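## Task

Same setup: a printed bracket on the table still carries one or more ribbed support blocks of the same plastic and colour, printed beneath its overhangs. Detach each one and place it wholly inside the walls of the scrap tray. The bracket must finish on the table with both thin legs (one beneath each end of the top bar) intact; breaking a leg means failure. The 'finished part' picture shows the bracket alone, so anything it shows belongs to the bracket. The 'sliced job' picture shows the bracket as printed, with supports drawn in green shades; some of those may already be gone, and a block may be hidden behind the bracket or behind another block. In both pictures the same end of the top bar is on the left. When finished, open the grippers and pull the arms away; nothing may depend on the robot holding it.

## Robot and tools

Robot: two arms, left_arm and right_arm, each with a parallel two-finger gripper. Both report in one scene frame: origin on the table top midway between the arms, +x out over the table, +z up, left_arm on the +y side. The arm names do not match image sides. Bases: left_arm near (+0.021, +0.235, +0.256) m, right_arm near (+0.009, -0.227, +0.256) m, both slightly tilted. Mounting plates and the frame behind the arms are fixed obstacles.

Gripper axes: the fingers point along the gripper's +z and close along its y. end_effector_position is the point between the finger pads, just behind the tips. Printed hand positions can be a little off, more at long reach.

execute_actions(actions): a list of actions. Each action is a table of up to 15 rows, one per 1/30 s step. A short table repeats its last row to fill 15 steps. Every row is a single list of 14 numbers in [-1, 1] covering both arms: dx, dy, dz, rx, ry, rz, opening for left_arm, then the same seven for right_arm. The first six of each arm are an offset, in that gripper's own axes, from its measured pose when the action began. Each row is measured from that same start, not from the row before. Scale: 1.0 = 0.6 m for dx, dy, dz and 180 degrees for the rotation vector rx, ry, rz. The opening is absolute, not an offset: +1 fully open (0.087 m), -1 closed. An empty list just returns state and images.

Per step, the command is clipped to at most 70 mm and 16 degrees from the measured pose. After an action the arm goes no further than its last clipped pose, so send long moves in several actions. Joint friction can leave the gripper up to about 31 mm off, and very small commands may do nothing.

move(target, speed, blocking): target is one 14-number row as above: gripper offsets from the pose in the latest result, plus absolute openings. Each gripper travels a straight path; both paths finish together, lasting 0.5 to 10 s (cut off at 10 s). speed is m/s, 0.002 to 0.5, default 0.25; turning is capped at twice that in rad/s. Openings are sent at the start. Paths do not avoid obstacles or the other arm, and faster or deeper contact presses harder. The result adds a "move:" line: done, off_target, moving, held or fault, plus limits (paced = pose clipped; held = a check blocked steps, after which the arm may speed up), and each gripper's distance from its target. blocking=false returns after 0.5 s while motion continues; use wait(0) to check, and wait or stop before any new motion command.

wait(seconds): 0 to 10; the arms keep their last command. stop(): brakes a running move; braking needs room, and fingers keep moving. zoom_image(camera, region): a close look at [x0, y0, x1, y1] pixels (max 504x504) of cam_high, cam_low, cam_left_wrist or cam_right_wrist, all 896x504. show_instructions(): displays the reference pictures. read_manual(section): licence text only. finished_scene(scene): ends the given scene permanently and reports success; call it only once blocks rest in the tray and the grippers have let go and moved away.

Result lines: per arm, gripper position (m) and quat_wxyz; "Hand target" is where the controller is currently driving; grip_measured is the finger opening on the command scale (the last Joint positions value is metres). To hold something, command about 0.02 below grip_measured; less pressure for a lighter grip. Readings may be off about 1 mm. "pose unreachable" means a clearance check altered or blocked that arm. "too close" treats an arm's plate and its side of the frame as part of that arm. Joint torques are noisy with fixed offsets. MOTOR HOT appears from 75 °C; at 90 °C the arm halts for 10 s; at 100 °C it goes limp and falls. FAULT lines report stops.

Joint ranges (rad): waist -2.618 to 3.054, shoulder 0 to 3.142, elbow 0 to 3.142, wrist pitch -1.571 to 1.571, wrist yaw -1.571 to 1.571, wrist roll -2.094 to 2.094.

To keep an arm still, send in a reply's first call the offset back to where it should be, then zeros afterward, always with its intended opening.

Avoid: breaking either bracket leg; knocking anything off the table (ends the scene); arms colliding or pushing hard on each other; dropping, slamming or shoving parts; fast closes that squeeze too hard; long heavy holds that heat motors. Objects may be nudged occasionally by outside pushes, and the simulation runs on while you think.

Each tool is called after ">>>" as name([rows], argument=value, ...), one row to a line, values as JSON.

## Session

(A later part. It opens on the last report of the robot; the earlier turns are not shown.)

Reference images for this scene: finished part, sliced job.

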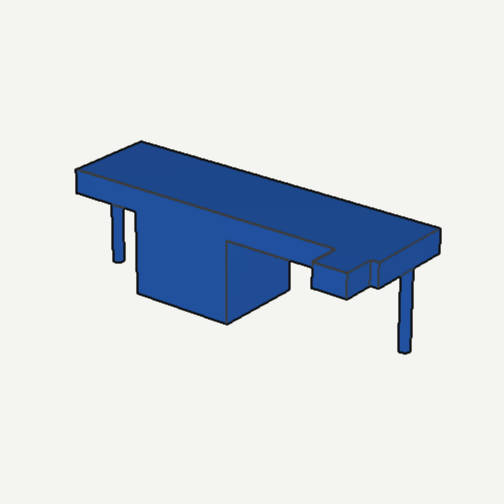

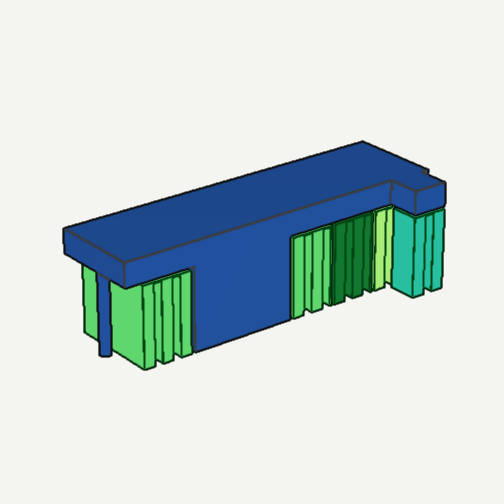

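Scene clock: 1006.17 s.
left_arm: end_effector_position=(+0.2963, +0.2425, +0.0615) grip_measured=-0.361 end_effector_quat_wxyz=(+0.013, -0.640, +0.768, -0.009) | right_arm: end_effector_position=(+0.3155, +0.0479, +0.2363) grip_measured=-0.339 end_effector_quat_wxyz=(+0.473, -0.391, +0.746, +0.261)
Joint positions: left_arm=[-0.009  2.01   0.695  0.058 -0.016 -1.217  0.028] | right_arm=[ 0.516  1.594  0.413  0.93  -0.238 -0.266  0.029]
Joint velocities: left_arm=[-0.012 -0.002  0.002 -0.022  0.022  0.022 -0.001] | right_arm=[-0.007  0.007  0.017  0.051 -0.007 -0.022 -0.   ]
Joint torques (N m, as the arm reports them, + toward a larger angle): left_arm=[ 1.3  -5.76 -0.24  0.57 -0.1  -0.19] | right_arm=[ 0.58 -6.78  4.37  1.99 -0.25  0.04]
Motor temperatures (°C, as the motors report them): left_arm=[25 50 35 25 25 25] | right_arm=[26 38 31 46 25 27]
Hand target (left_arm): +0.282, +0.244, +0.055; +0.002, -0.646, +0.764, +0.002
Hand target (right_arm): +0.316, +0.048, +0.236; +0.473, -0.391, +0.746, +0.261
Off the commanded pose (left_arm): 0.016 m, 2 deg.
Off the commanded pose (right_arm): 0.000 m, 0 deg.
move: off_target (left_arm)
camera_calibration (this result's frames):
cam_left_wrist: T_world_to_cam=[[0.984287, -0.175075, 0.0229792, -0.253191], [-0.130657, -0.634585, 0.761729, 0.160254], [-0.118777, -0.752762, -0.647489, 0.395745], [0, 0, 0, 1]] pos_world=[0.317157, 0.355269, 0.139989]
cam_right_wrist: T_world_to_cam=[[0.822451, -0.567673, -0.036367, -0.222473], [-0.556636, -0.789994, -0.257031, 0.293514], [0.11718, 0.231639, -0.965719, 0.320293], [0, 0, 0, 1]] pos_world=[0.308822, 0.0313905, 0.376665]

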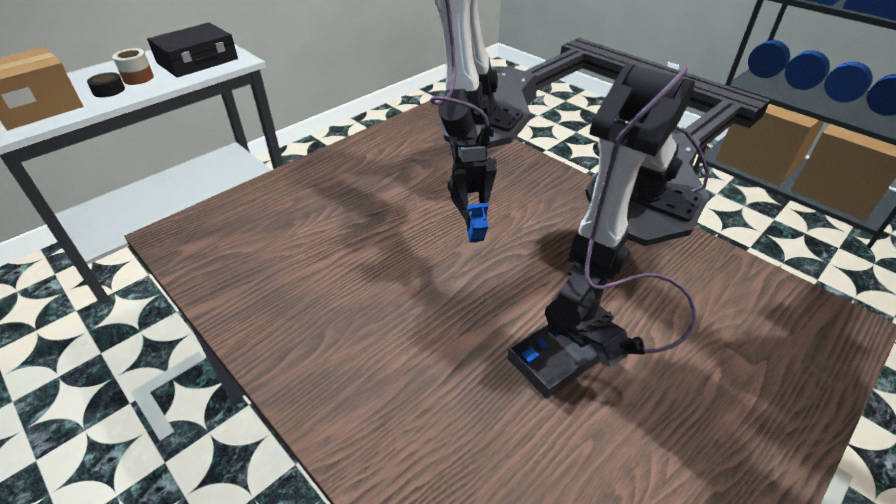

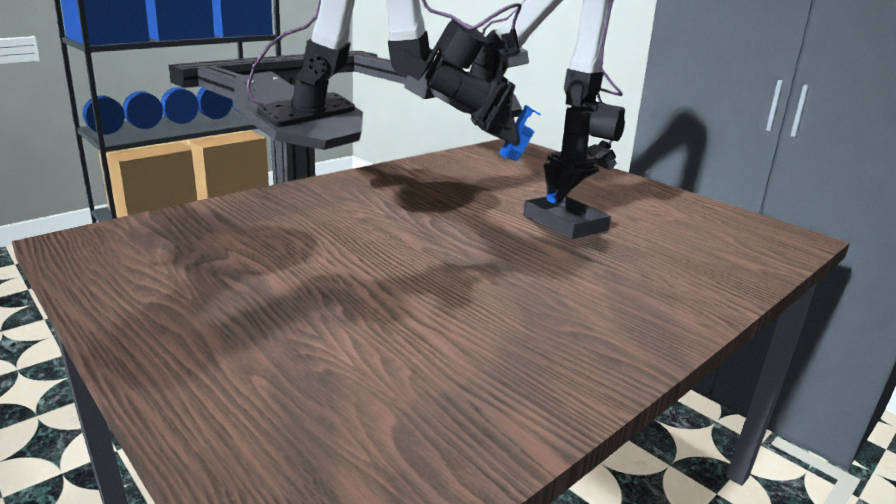

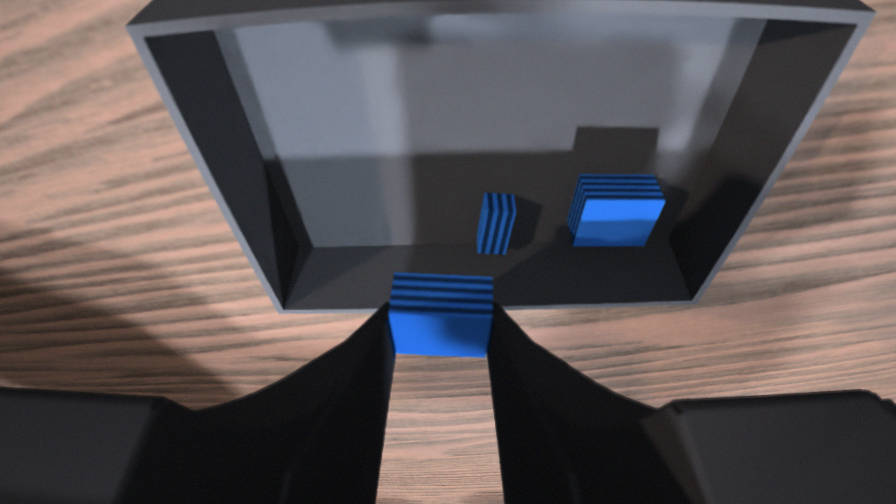

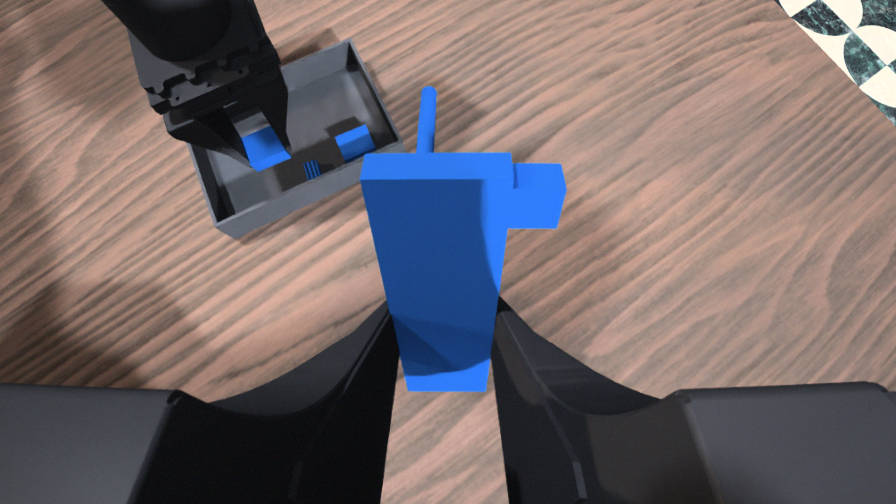

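>>> move(target=[0.01005, 0.03035, 0.0898, -0.0097, 0.0026, -0.0050, -0.42, 0, 0, 0, 0, 0, 0, -0.4], speed=0.04)

Scene clock: 1018.43 s.
left_arm: end_effector_position=(+0.2673, +0.2365, +0.0135) grip_measured=-0.361 end_effector_quat_wxyz=(-0.011, -0.642, +0.766, +0.004) | right_arm: end_effector_position=(+0.3155, +0.0479, +0.2363) grip_measured=-0.339 end_effector_quat_wxyz=(+0.473, -0.391, +0.746, +0.261)
Joint positions: left_arm=[-0.009  2.23   0.695  0.224 -0.016 -1.223  0.028] | right_arm=[ 0.516  1.594  0.413  0.93  -0.238 -0.266  0.029]
Joint velocities: left_arm=[-0.007 -0.012 -0.002  0.007  0.007  0.007 -0.   ] | right_arm=[-0.002  0.012 -0.002 -0.081 -0.037  0.022 -0.002]
Joint torques (N m, as the arm reports them, + toward a larger angle): left_arm=[ 0.86 -5.61  2.77  0.45 -0.04 -0.21] | right_arm=[ 0.57 -6.69  4.41  1.97 -0.26  0.03]
Motor temperatures (°C, as the motors report them): left_arm=[25 48 34 25 25 25] | right_arm=[26 38 31 46 25 27]
Hand target (left_arm): +0.278, +0.240, +0.007; -0.000, -0.646, +0.763, -0.000
Hand target (right_arm): +0.316, +0.048, +0.236; +0.473, -0.391, +0.746, +0.261
Off the commanded pose (left_arm): 0.014 m, 1 deg.
Off the commanded pose (right_arm): 0.000 m, 0 deg.
move: off_target (left_arm)
camera_calibration (this result's frames):
cam_left_wrist: T_world_to_cam=[[0.984938, -0.170512, -0.028688, -0.225129], [-0.0861576, -0.627828, 0.773569, 0.175525], [-0.149914, -0.759446, -0.633063, 0.366328], [0, 0, 0, 1]] pos_world=[0.291778, 0.350019, 0.0896696]
cam_right_wrist: T_world_to_cam=[[0.822451, -0.567673, -0.036367, -0.222473], [-0.556636, -0.789994, -0.257031, 0.293514], [0.11718, 0.231639, -0.965719, 0.320293], [0, 0, 0, 1]] pos_world=[0.308822, 0.0313905, 0.376665]

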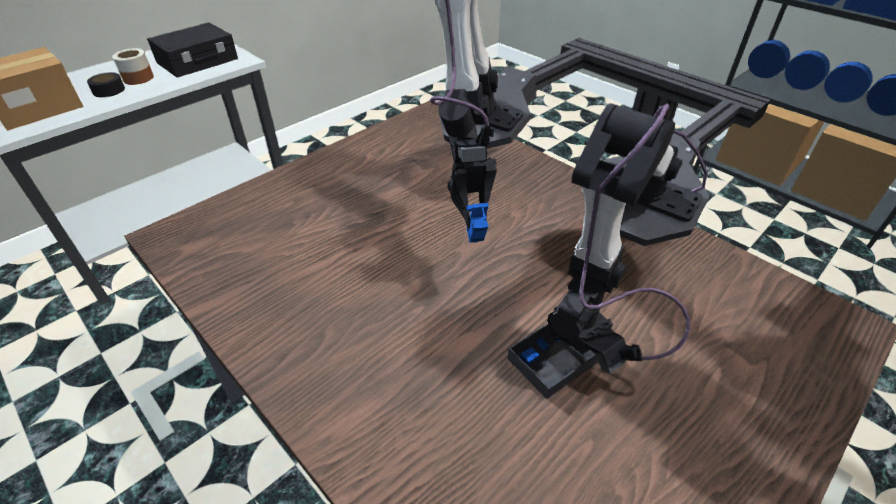

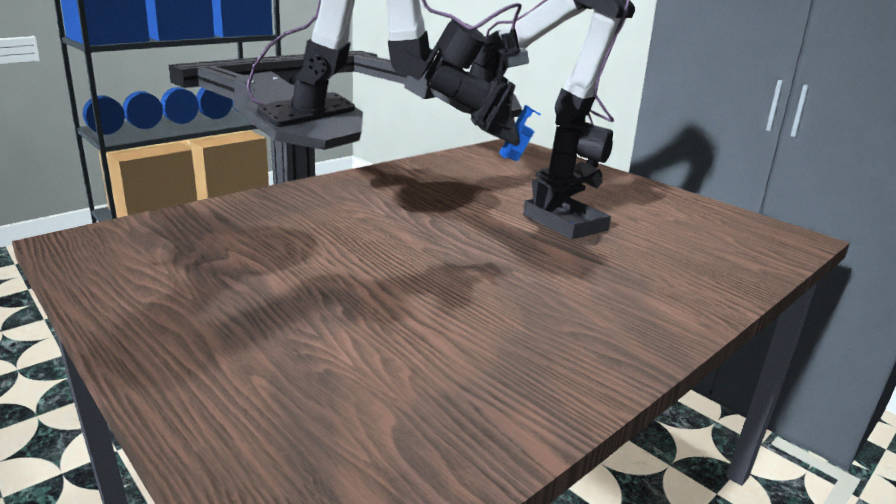

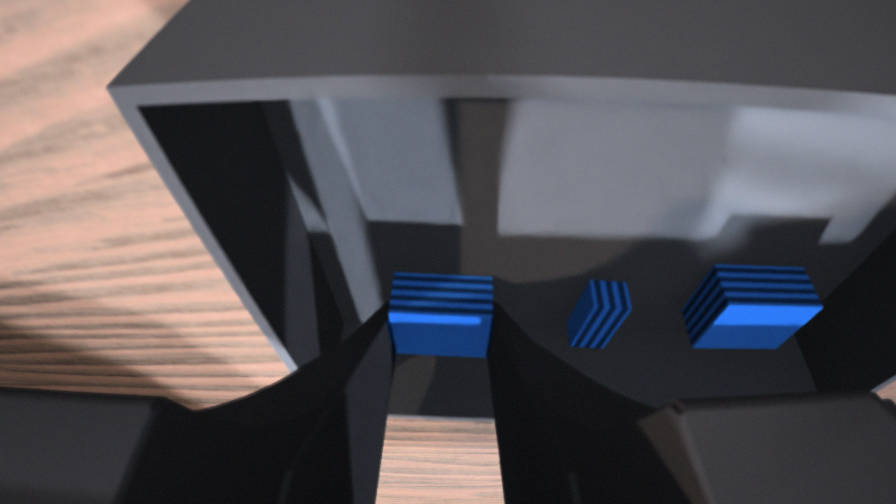

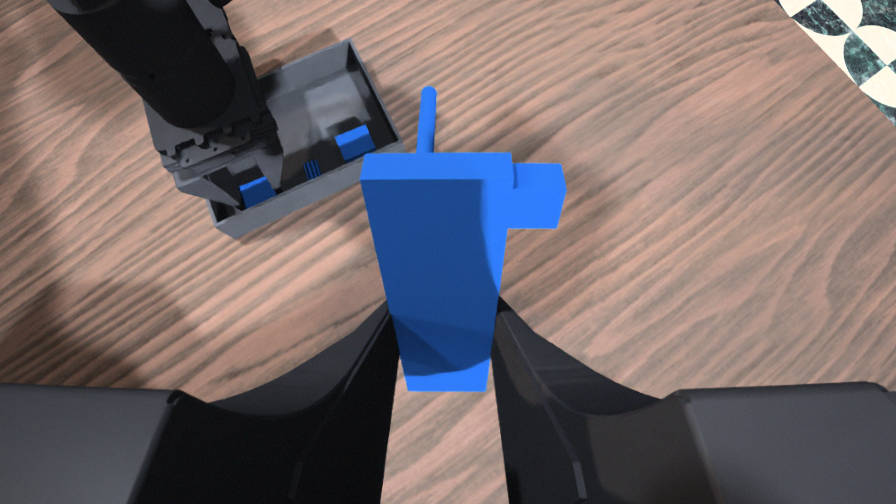

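>>> execute_actions([
  [[0,0,0,0,0,0,-0.40,0,0,0,0,0,0,-0.4],[0,0,0,0,0,0,-0.385,0,0,0,0,0,0,-0.4],[0,0,0,0,0,0,-0.372,0,0,0,0,0,0,-0.4],[0,0,0,0,0,0,-0.362,0,0,0,0,0,0,-0.4],[0,0,0,0,0,0,-0.354,0,0,0,0,0,0,-0.4],[0,0,0,0,0,0,-0.346,0,0,0,0,0,0,-0.4],[0,0,0,0,0,0,-0.338,0,0,0,0,0,0,-0.4],[0,0,0,0,0,0,-0.33,0,0,0,0,0,0,-0.4],[0,0,0,0,0,0,-0.322,0,0,0,0,0,0,-0.4],[0,0,0,0,0,0,-0.314,0,0,0,0,0,0,-0.4],[0,0,0,0,0,0,-0.306,0,0,0,0,0,0,-0.4],[0,0,0,0,0,0,-0.298,0,0,0,0,0,0,-0.4],[0,0,0,0,0,0,-0.29,0,0,0,0,0,0,-0.4],[0,0,0,0,0,0,-0.29,0,0,0,0,0,0,-0.4],[0,0,0,0,0,0,-0.29,0,0,0,0,0,0,-0.4]],
])

Scene clock: 1025.97 s.
left_arm: end_effector_position=(+0.2684, +0.2367, +0.0134) grip_measured=-0.290 end_effector_quat_wxyz=(-0.009, -0.642, +0.766, +0.003) | right_arm: end_effector_position=(+0.3155, +0.0479, +0.2363) grip_measured=-0.339 end_effector_quat_wxyz=(+0.473, -0.391, +0.746, +0.261)
Joint positions: left_arm=[-0.009  2.23   0.695  0.228 -0.016 -1.223  0.031] | right_arm=[ 0.516  1.594  0.413  0.93  -0.238 -0.266  0.029]
Joint velocities: left_arm=[-0.012 -0.022 -0.002 -0.051  0.022 -0.022  0.   ] | right_arm=[ 0.007  0.002  0.007 -0.007  0.007  0.051  0.   ]
Joint torques (N m, as the arm reports them, + toward a larger angle): left_arm=[ 0.44 -7.58  0.03  0.27 -0.03 -0.16] | right_arm=[ 0.63 -6.76  4.4   1.97 -0.26  0.01]
Motor temperatures (°C, as the motors report them): left_arm=[25 47 34 26 25 25] | right_arm=[26 38 31 46 25 27]
Hand target (left_arm): +0.267, +0.236, +0.014; -0.011, -0.642, +0.766, +0.004
Hand target (right_arm): +0.316, +0.048, +0.236; +0.473, -0.391, +0.746, +0.261
Off the commanded pose (left_arm): 0.001 m, 0 deg.
Off the commanded pose (right_arm): 0.000 m, 0 deg.
camera_calibration (this result's frames):
cam_left_wrist: T_world_to_cam=[[0.985138, -0.170028, -0.0243844, -0.226449], [-0.0893463, -0.628483, 0.772675, 0.176836], [-0.146701, -0.759012, -0.634334, 0.36564], [0, 0, 0, 1]] pos_world=[0.292523, 0.350161, 0.0897796]
cam_right_wrist: T_world_to_cam=[[0.822451, -0.567673, -0.036367, -0.222473], [-0.556636, -0.789994, -0.257031, 0.293514], [0.11718, 0.231639, -0.965719, 0.320293], [0, 0, 0, 1]] pos_world=[0.308822, 0.0313905, 0.376665]

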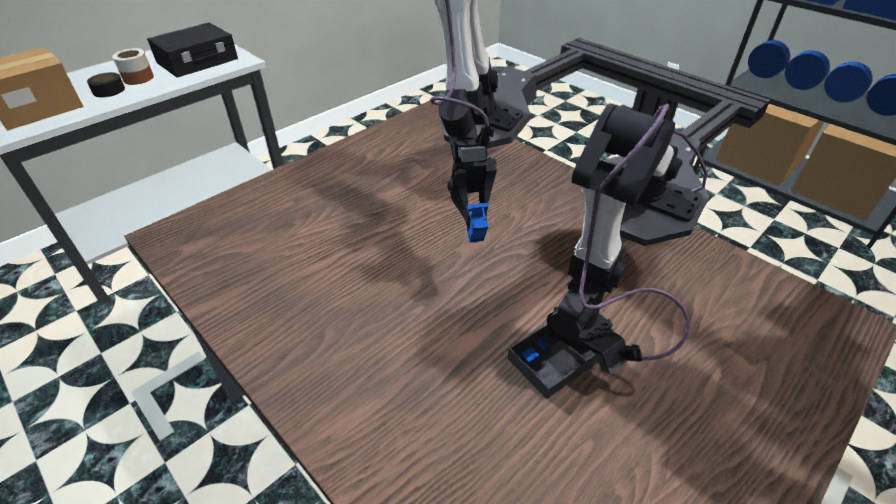

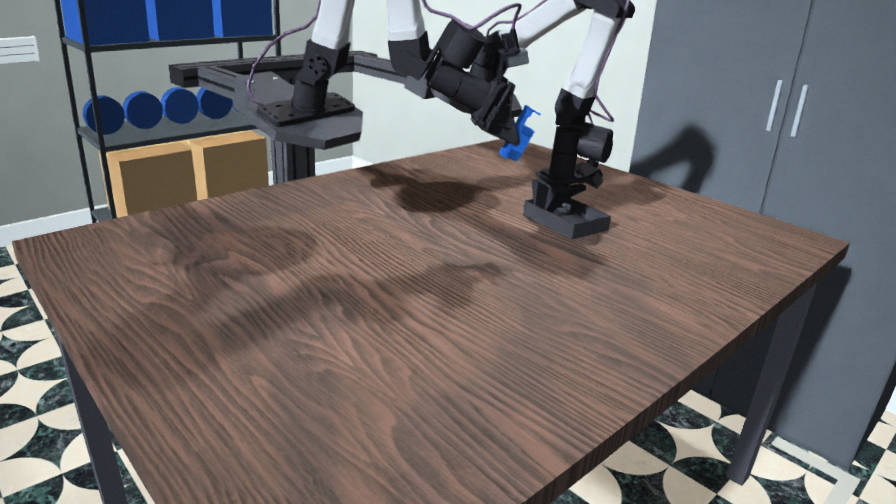

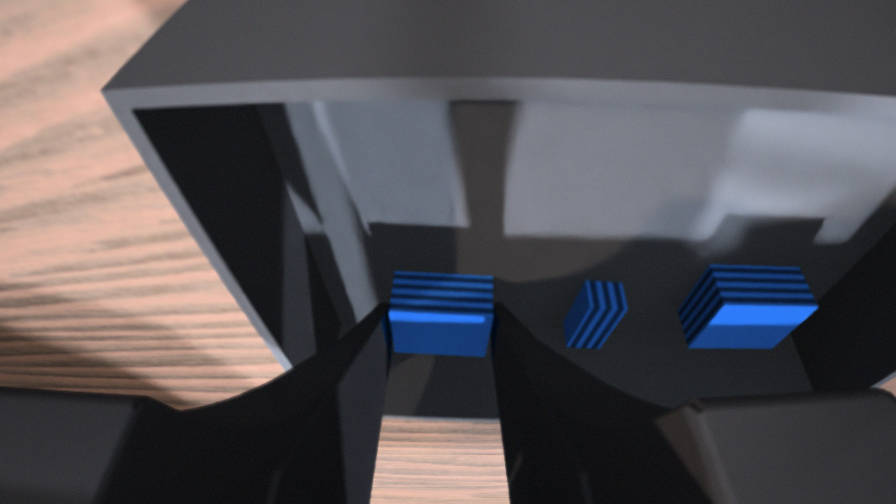

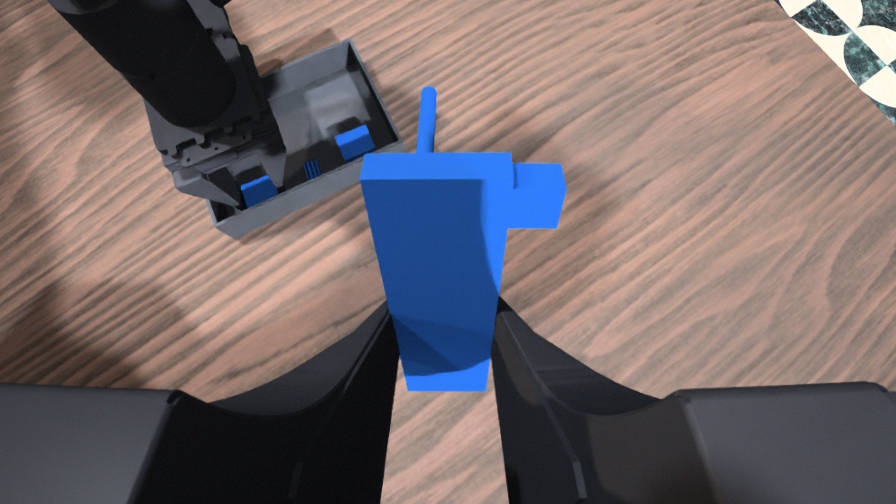

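>>> move(target=[0, 0, -0.085, 0, 0, 0, -0.29, 0, 0, 0, 0, 0, 0, -0.4], speed=0.06)

Scene clock: 1032.37 s.
left_arm: end_effector_position=(+0.2836, +0.2402, +0.0622) grip_measured=-0.290 end_effector_quat_wxyz=(+0.005, -0.643, +0.766, -0.005) | right_arm: end_effector_position=(+0.3155, +0.0479, +0.2363) grip_measured=-0.339 end_effector_quat_wxyz=(+0.473, -0.391, +0.746, +0.261)
Joint positions: left_arm=[-0.009  1.999  0.658  0.067 -0.016 -1.223  0.031] | right_arm=[ 0.516  1.594  0.413  0.93  -0.238 -0.266  0.029]
Joint velocities: left_arm=[ 0.007  0.002 -0.012  0.007 -0.007  0.022 -0.001] | right_arm=[-0.022 -0.007 -0.012  0.007  0.066  0.022 -0.001]
Joint torques (N m, as the arm reports them, + toward a larger angle): left_arm=[ 0.15 -8.27 -0.71  0.17 -0.05 -0.18] | right_arm=[ 0.61 -6.78  4.31  1.95 -0.26  0.  ]
Motor temperatures (°C, as the motors report them): left_arm=[25 47 33 25 25 25] | right_arm=[26 38 31 46 25 27]
Hand target (left_arm): +0.270, +0.237, +0.065; -0.009, -0.642, +0.766, +0.003
Hand target (right_arm): +0.316, +0.048, +0.236; +0.473, -0.391, +0.746, +0.261
Off the commanded pose (left_arm): 0.015 m, 2 deg.
Off the commanded pose (right_arm): 0.000 m, 0 deg.
move: off_target (left_arm)
camera_calibration (this result's frames):
cam_left_wrist: T_world_to_cam=[[0.985535, -0.169359, 0.00614279, -0.241719], [-0.113523, -0.63283, 0.765923, 0.151071], [-0.125829, -0.755542, -0.642903, 0.395314], [0, 0, 0, 1]] pos_world=[0.305114, 0.353341, 0.139925]
cam_right_wrist: T_world_to_cam=[[0.822451, -0.567673, -0.036367, -0.222473], [-0.556636, -0.789994, -0.257031, 0.293514], [0.11718, 0.231639, -0.965719, 0.320293], [0, 0, 0, 1]] pos_world=[0.308822, 0.0313905, 0.376665]

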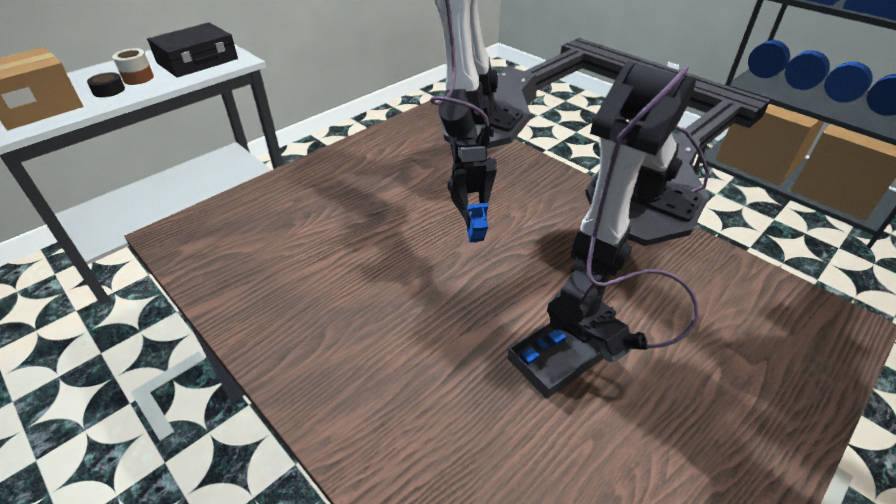

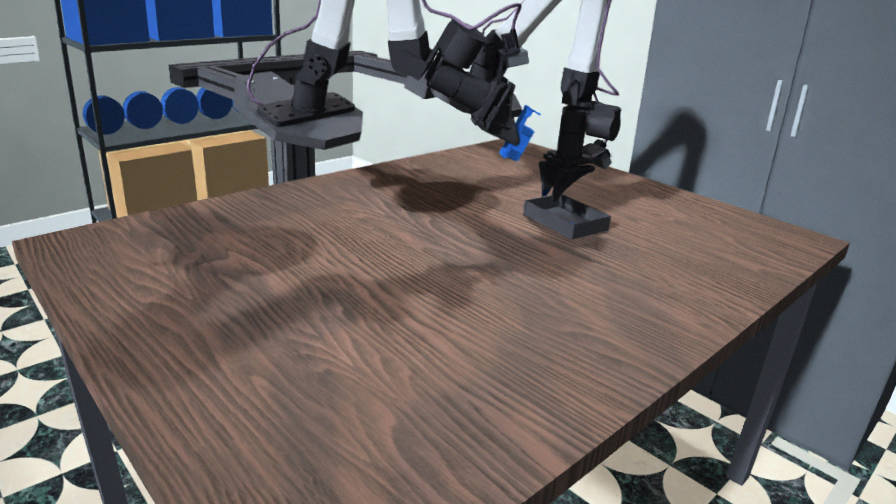

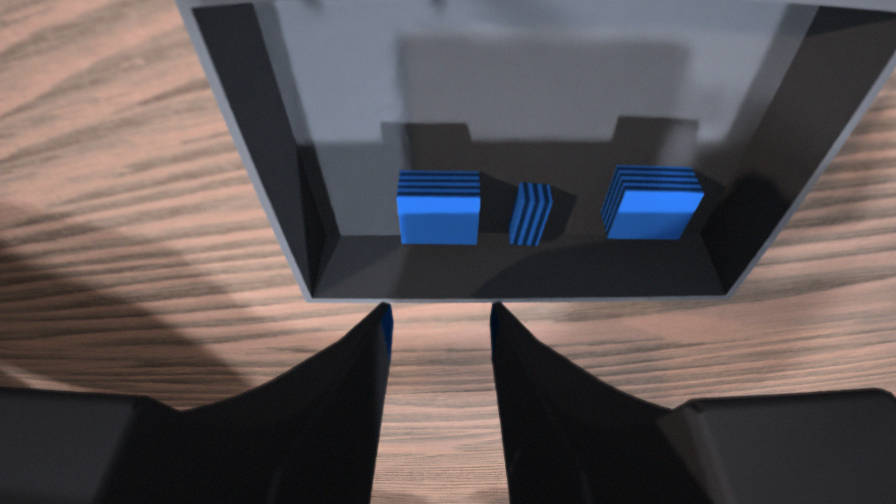

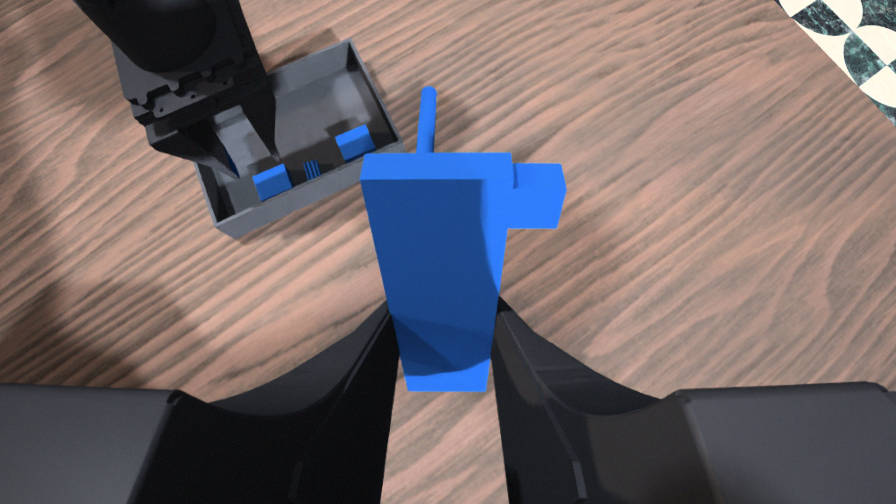

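>>> move(target=[0.2254, -0.1704, -0.2912, -0.03892, 0.13495, 0.1289, 0.05, 0, 0, 0, 0, 0, 0, -0.4], speed=0.18)

Scene clock: 1070.83 s.
left_arm: end_effector_position=(+0.3621, +0.0915, +0.2439) grip_measured=+0.050 end_effector_quat_wxyz=(-0.178, -0.466, +0.861, -0.100) | right_arm: end_effector_position=(+0.3155, +0.0479, +0.2363) grip_measured=-0.339 end_effector_quat_wxyz=(+0.473, -0.391, +0.746, +0.261)
Joint positions: left_arm=[-0.362  1.887  1.41  -0.994  0.265 -1.149  0.046] | right_arm=[ 0.516  1.594  0.413  0.93  -0.238 -0.266  0.029]
Joint velocities: left_arm=[-0.002 -0.017 -0.017  0.037 -0.081  0.007 -0.   ] | right_arm=[-0.007  0.002 -0.002 -0.022 -0.022  0.007  0.   ]
Joint torques (N m, as the arm reports them, + toward a larger angle): left_arm=[-1.64 -7.72  7.29 -0.11  0.27 -0.09] | right_arm=[ 0.59 -6.82  4.43  1.97 -0.28  0.03]
Motor temperatures (°C, as the motors report them): left_arm=[25 47 32 25 25 25] | right_arm=[26 38 31 46 25 27]
Hand target (left_arm): +0.358, +0.088, +0.240; -0.194, -0.460, +0.861, -0.094
Hand target (right_arm): +0.316, +0.048, +0.236; +0.473, -0.391, +0.746, +0.261
Off the commanded pose (left_arm): 0.007 m, 2 deg.
Off the commanded pose (right_arm): 0.000 m, 0 deg.
move: done
camera_calibration (this result's frames):
cam_left_wrist: T_world_to_cam=[[0.838994, -0.544134, -0.00276316, -0.255872], [-0.150983, -0.237672, 0.95954, -0.143153], [-0.522775, -0.80463, -0.28156, 0.469708], [0, 0, 0, 1]] pos_world=[0.438613, 0.204689, 0.268905]
cam_right_wrist: T_world_to_cam=[[0.822451, -0.567673, -0.036367, -0.222473], [-0.556636, -0.789994, -0.257031, 0.293514], [0.11718, 0.231639, -0.965719, 0.320293], [0, 0, 0, 1]] pos_world=[0.308822, 0.0313905, 0.376665]

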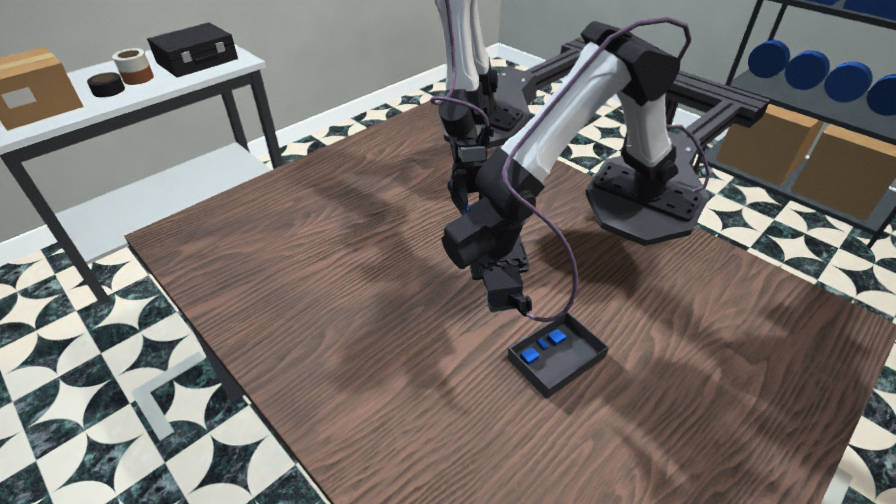

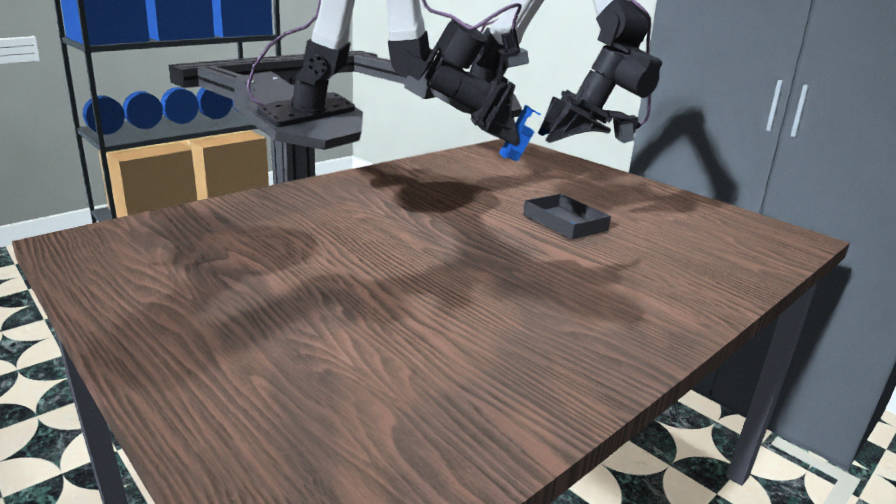

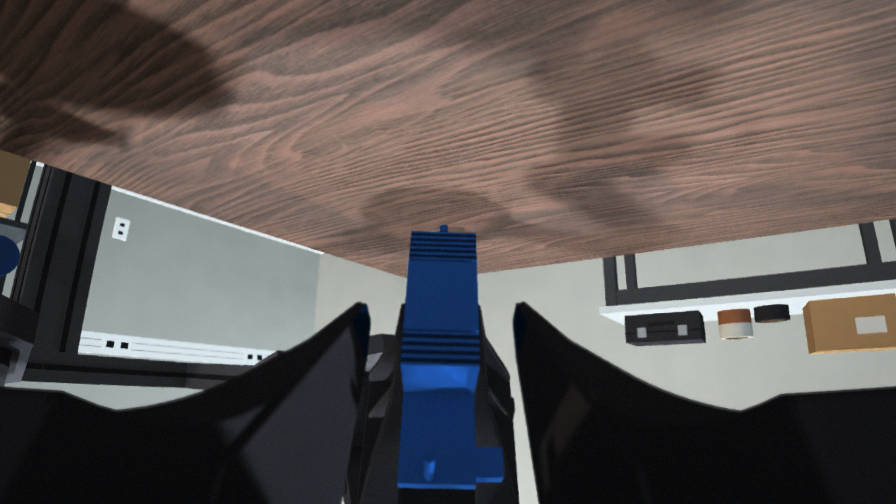

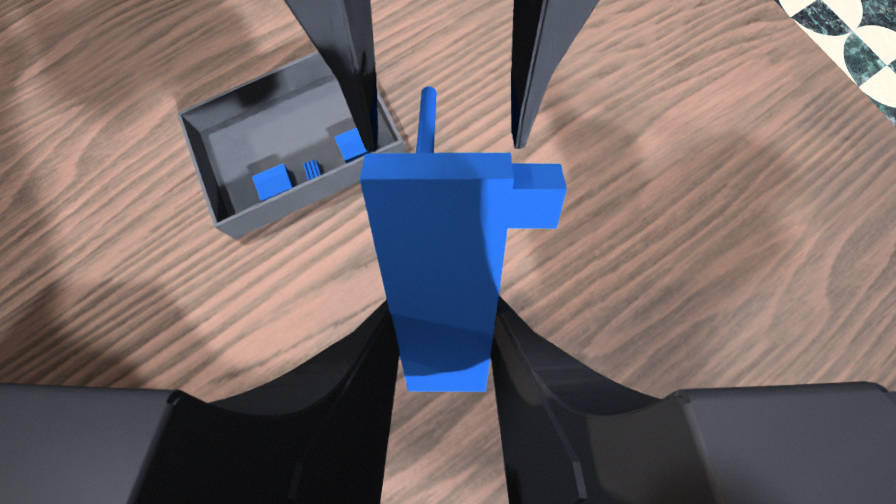

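>>> move(target=[0.0817, 0.00965, 0.01265, -0.00947, 0.00605, 0.0011, 0.05, 0, 0, 0, 0, 0, 0, -0.4], speed=0.04)

Scene clock: 1084.57 s.
left_arm: end_effector_position=(+0.3362, +0.0554, +0.2580) grip_measured=+0.050 end_effector_quat_wxyz=(-0.194, -0.461, +0.861, -0.094) | right_arm: end_effector_position=(+0.3155, +0.0479, +0.2363) grip_measured=-0.339 end_effector_quat_wxyz=(+0.473, -0.391, +0.746, +0.261)
Joint positions: left_arm=[-0.479  1.838  1.36  -0.996  0.265 -1.256  0.046] | right_arm=[ 0.516  1.594  0.413  0.93  -0.238 -0.266  0.029]
Joint velocities: left_arm=[-0.007  0.007  0.007  0.037 -0.007 -0.051 -0.001] | right_arm=[ 0.002  0.002  0.002 -0.066  0.022 -0.022  0.001]
Joint torques (N m, as the arm reports them, + toward a larger angle): left_arm=[ -1.97 -10.4    3.44   0.19   0.19  -0.21] | right_arm=[ 0.56 -6.74  4.43  1.96 -0.27  0.02]
Motor temperatures (°C, as the motors report them): left_arm=[25 47 34 25 25 25] | right_arm=[26 38 31 46 25 27]
Hand target (left_arm): +0.331, +0.054, +0.257; -0.194, -0.461, +0.861, -0.093
Hand target (right_arm): +0.316, +0.048, +0.236; +0.473, -0.391, +0.746, +0.261
Off the commanded pose (left_arm): 0.005 m, 0 deg.
Off the commanded pose (right_arm): 0.000 m, 0 deg.
move: done
camera_calibration (this result's frames):
cam_left_wrist: T_world_to_cam=[[0.830421, -0.556529, -0.0260084, -0.24418], [-0.123384, -0.229229, 0.965521, -0.180424], [-0.543303, -0.79858, -0.259023, 0.431801], [0, 0, 0, 1]] pos_world=[0.41511, 0.167576, 0.279699]
cam_right_wrist: T_world_to_cam=[[0.822451, -0.567673, -0.036367, -0.222473], [-0.556636, -0.789994, -0.257031, 0.293514], [0.11718, 0.231639, -0.965719, 0.320293], [0, 0, 0, 1]] pos_world=[0.308822, 0.0313905, 0.376665]

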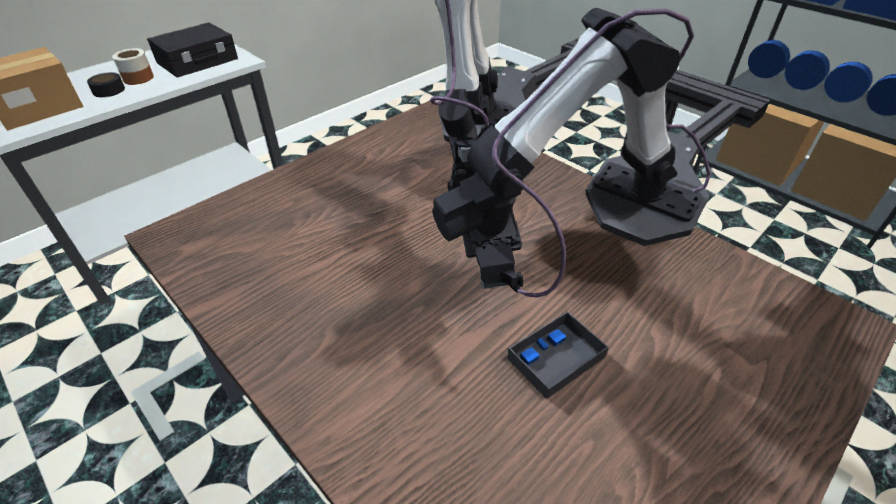

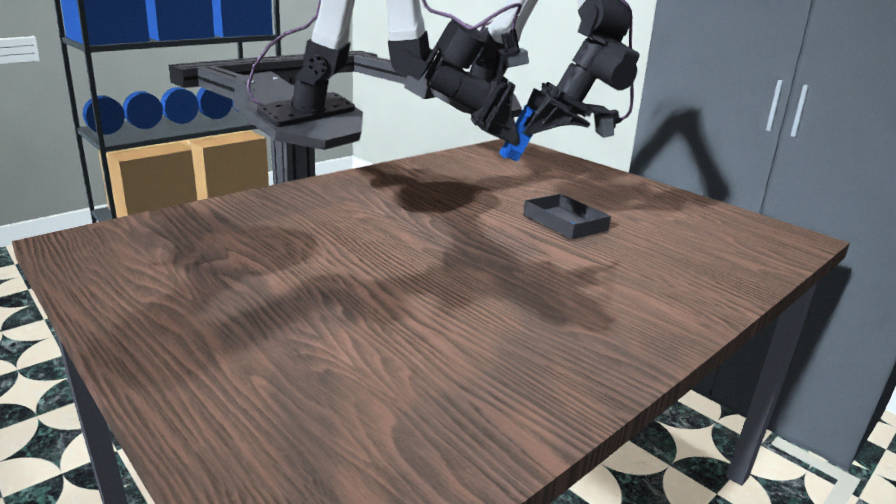

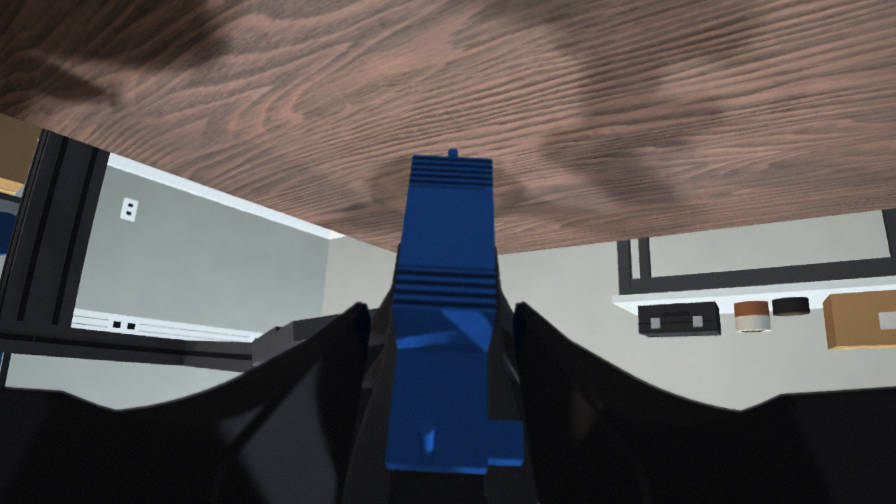

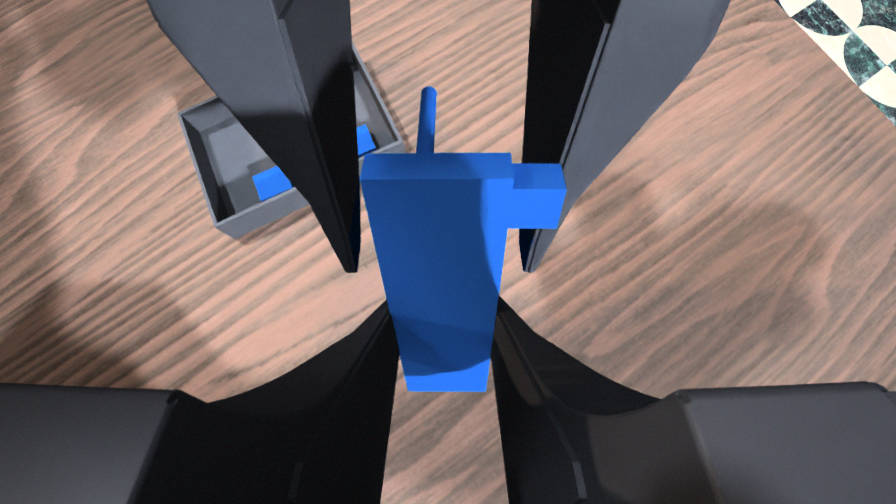

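>>> execute_actions([
  [[0,0,0,0,0,0,0.02,0,0,0,0,0,0,-0.4],[0,0,0,0,0,0,-0.01,0,0,0,0,0,0,-0.4],[0,0,0,0,0,0,-0.04,0,0,0,0,0,0,-0.4],[0,0,0,0,0,0,-0.07,0,0,0,0,0,0,-0.4],[0,0,0,0,0,0,-0.10,0,0,0,0,0,0,-0.4],[0,0,0,0,0,0,-0.13,0,0,0,0,0,0,-0.4],[0,0,0,0,0,0,-0.16,0,0,0,0,0,0,-0.4],[0,0,0,0,0,0,-0.19,0,0,0,0,0,0,-0.4],[0,0,0,0,0,0,-0.22,0,0,0,0,0,0,-0.4],[0,0,0,0,0,0,-0.245,0,0,0,0,0,0,-0.4],[0,0,0,0,0,0,-0.265,0,0,0,0,0,0,-0.4],[0,0,0,0,0,0,-0.285,0,0,0,0,0,0,-0.4],[0,0,0,0,0,0,-0.30,0,0,0,0,0,0,-0.4],[0,0,0,0,0,0,-0.31,0,0,0,0,0,0,-0.4],[0,0,0,0,0,0,-0.32,0,0,0,0,0,0,-0.4]],
  [[0,0,0,0,0,0,-0.328,0,0,0,0,0,0,-0.4],[0,0,0,0,0,0,-0.336,0,0,0,0,0,0,-0.4],[0,0,0,0,0,0,-0.344,0,0,0,0,0,0,-0.4],[0,0,0,0,0,0,-0.352,0,0,0,0,0,0,-0.4],[0,0,0,0,0,0,-0.36,0,0,0,0,0,0,-0.4],[0,0,0,0,0,0,-0.368,0,0,0,0,0,0,-0.4],[0,0,0,0,0,0,-0.376,0,0,0,0,0,0,-0.4],[0,0,0,0,0,0,-0.384,0,0,0,0,0,0,-0.4],[0,0,0,0,0,0,-0.392,0,0,0,0,0,0,-0.4],[0,0,0,0,0,0,-0.40,0,0,0,0,0,0,-0.4],[0,0,0,0,0,0,-0.41,0,0,0,0,0,0,-0.4],[0,0,0,0,0,0,-0.42,0,0,0,0,0,0,-0.4],[0,0,0,0,0,0,-0.42,0,0,0,0,0,0,-0.4],[0,0,0,0,0,0,-0.42,0,0,0,0,0,0,-0.4],[0,0,0,0,0,0,-0.42,0,0,0,0,0,0,-0.4]],
])

Scene clock: 1094.07 s.
left_arm: end_effector_position=(+0.3363, +0.0553, +0.2580) grip_measured=-0.365 end_effector_quat_wxyz=(-0.194, -0.462, +0.860, -0.094) | right_arm: end_effector_position=(+0.3153, +0.0481, +0.2364) grip_measured=-0.339 end_effector_quat_wxyz=(+0.472, -0.391, +0.745, +0.262)
Joint positions: left_arm=[-0.479  1.838  1.36  -0.996  0.265 -1.26   0.028] | right_arm=[ 0.516  1.594  0.413  0.93  -0.24  -0.266  0.029]
Joint velocities: left_arm=[-0.002 -0.027 -0.012 -0.066  0.037 -0.037  0.   ] | right_arm=[ 0.002  0.017 -0.007 -0.066  0.051  0.007 -0.   ]
Joint torques (N m, as the arm reports them, + toward a larger angle): left_arm=[-1.   -9.37  5.77  0.05  0.23 -0.16] | right_arm=[ 0.57 -6.79  4.41  1.95 -0.23  0.02]
Motor temperatures (°C, as the motors report them): left_arm=[25 49 33 25 25 25] | right_arm=[26 38 31 46 25 27]
Hand target (left_arm): +0.336, +0.055, +0.258; -0.194, -0.462, +0.860, -0.094
Hand target (right_arm): +0.316, +0.048, +0.236; +0.473, -0.391, +0.746, +0.261
Off the commanded pose (left_arm): 0.000 m, 0 deg.
Off the commanded pose (right_arm): 0.000 m, 0 deg.
camera_calibration (this result's frames):
cam_left_wrist: T_world_to_cam=[[0.83193, -0.554209, -0.0272934, -0.244612], [-0.121743, -0.230298, 0.965475, -0.180906], [-0.54136, -0.799885, -0.259063, 0.431231], [0, 0, 0, 1]] pos_world=[0.414927, 0.167707, 0.279699]
cam_right_wrist: T_world_to_cam=[[0.823567, -0.565992, -0.0372939, -0.222297], [-0.555164, -0.790834, -0.257633, 0.293313], [0.116325, 0.232882, -0.965523, 0.320518], [0, 0, 0, 1]] pos_world=[0.308629, 0.0315009, 0.376744]

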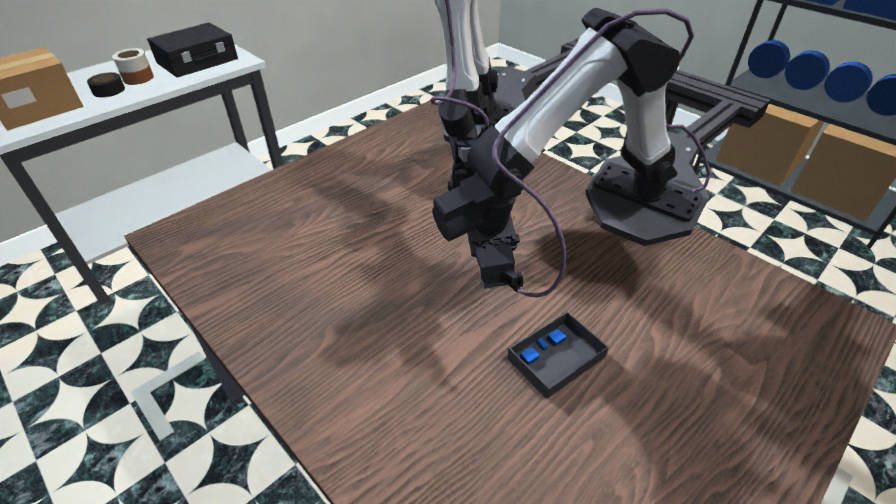

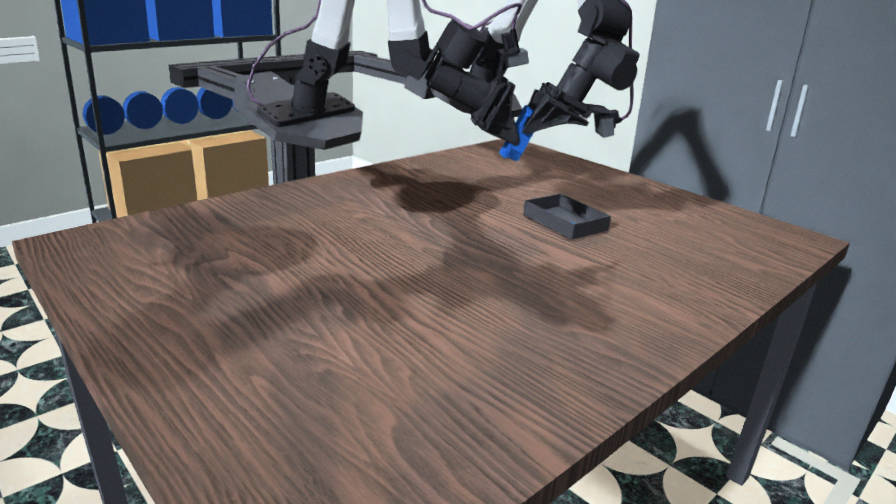

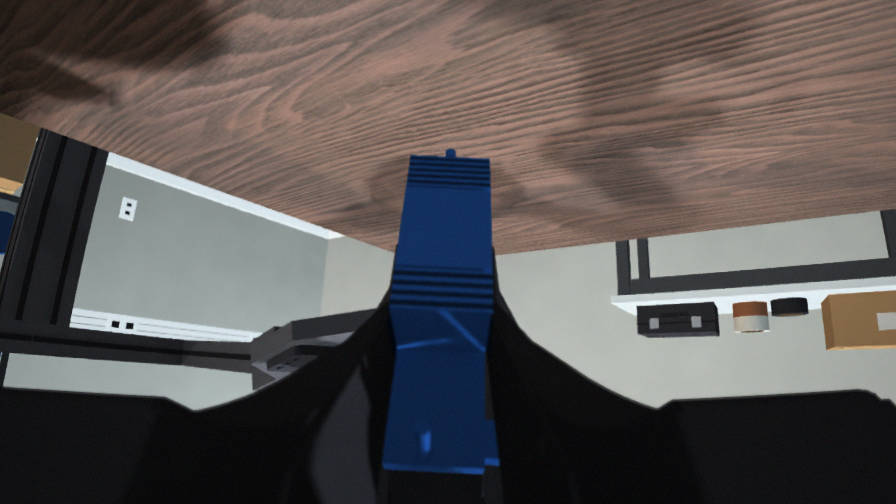

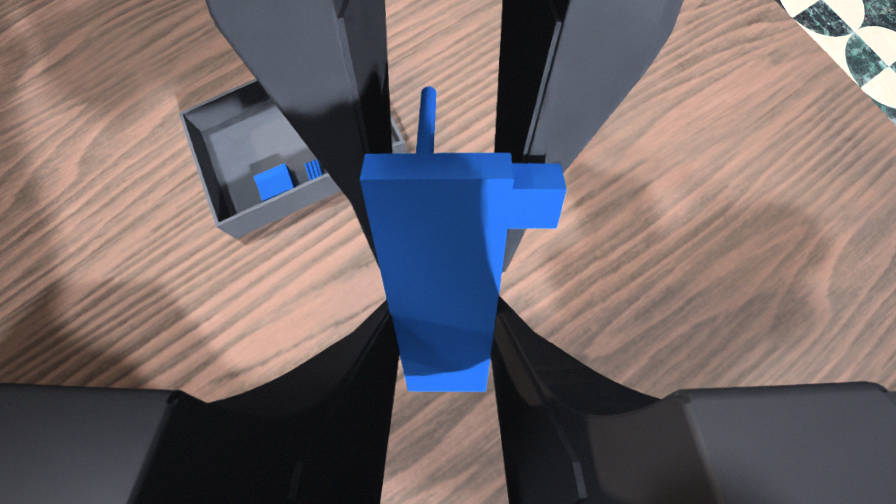

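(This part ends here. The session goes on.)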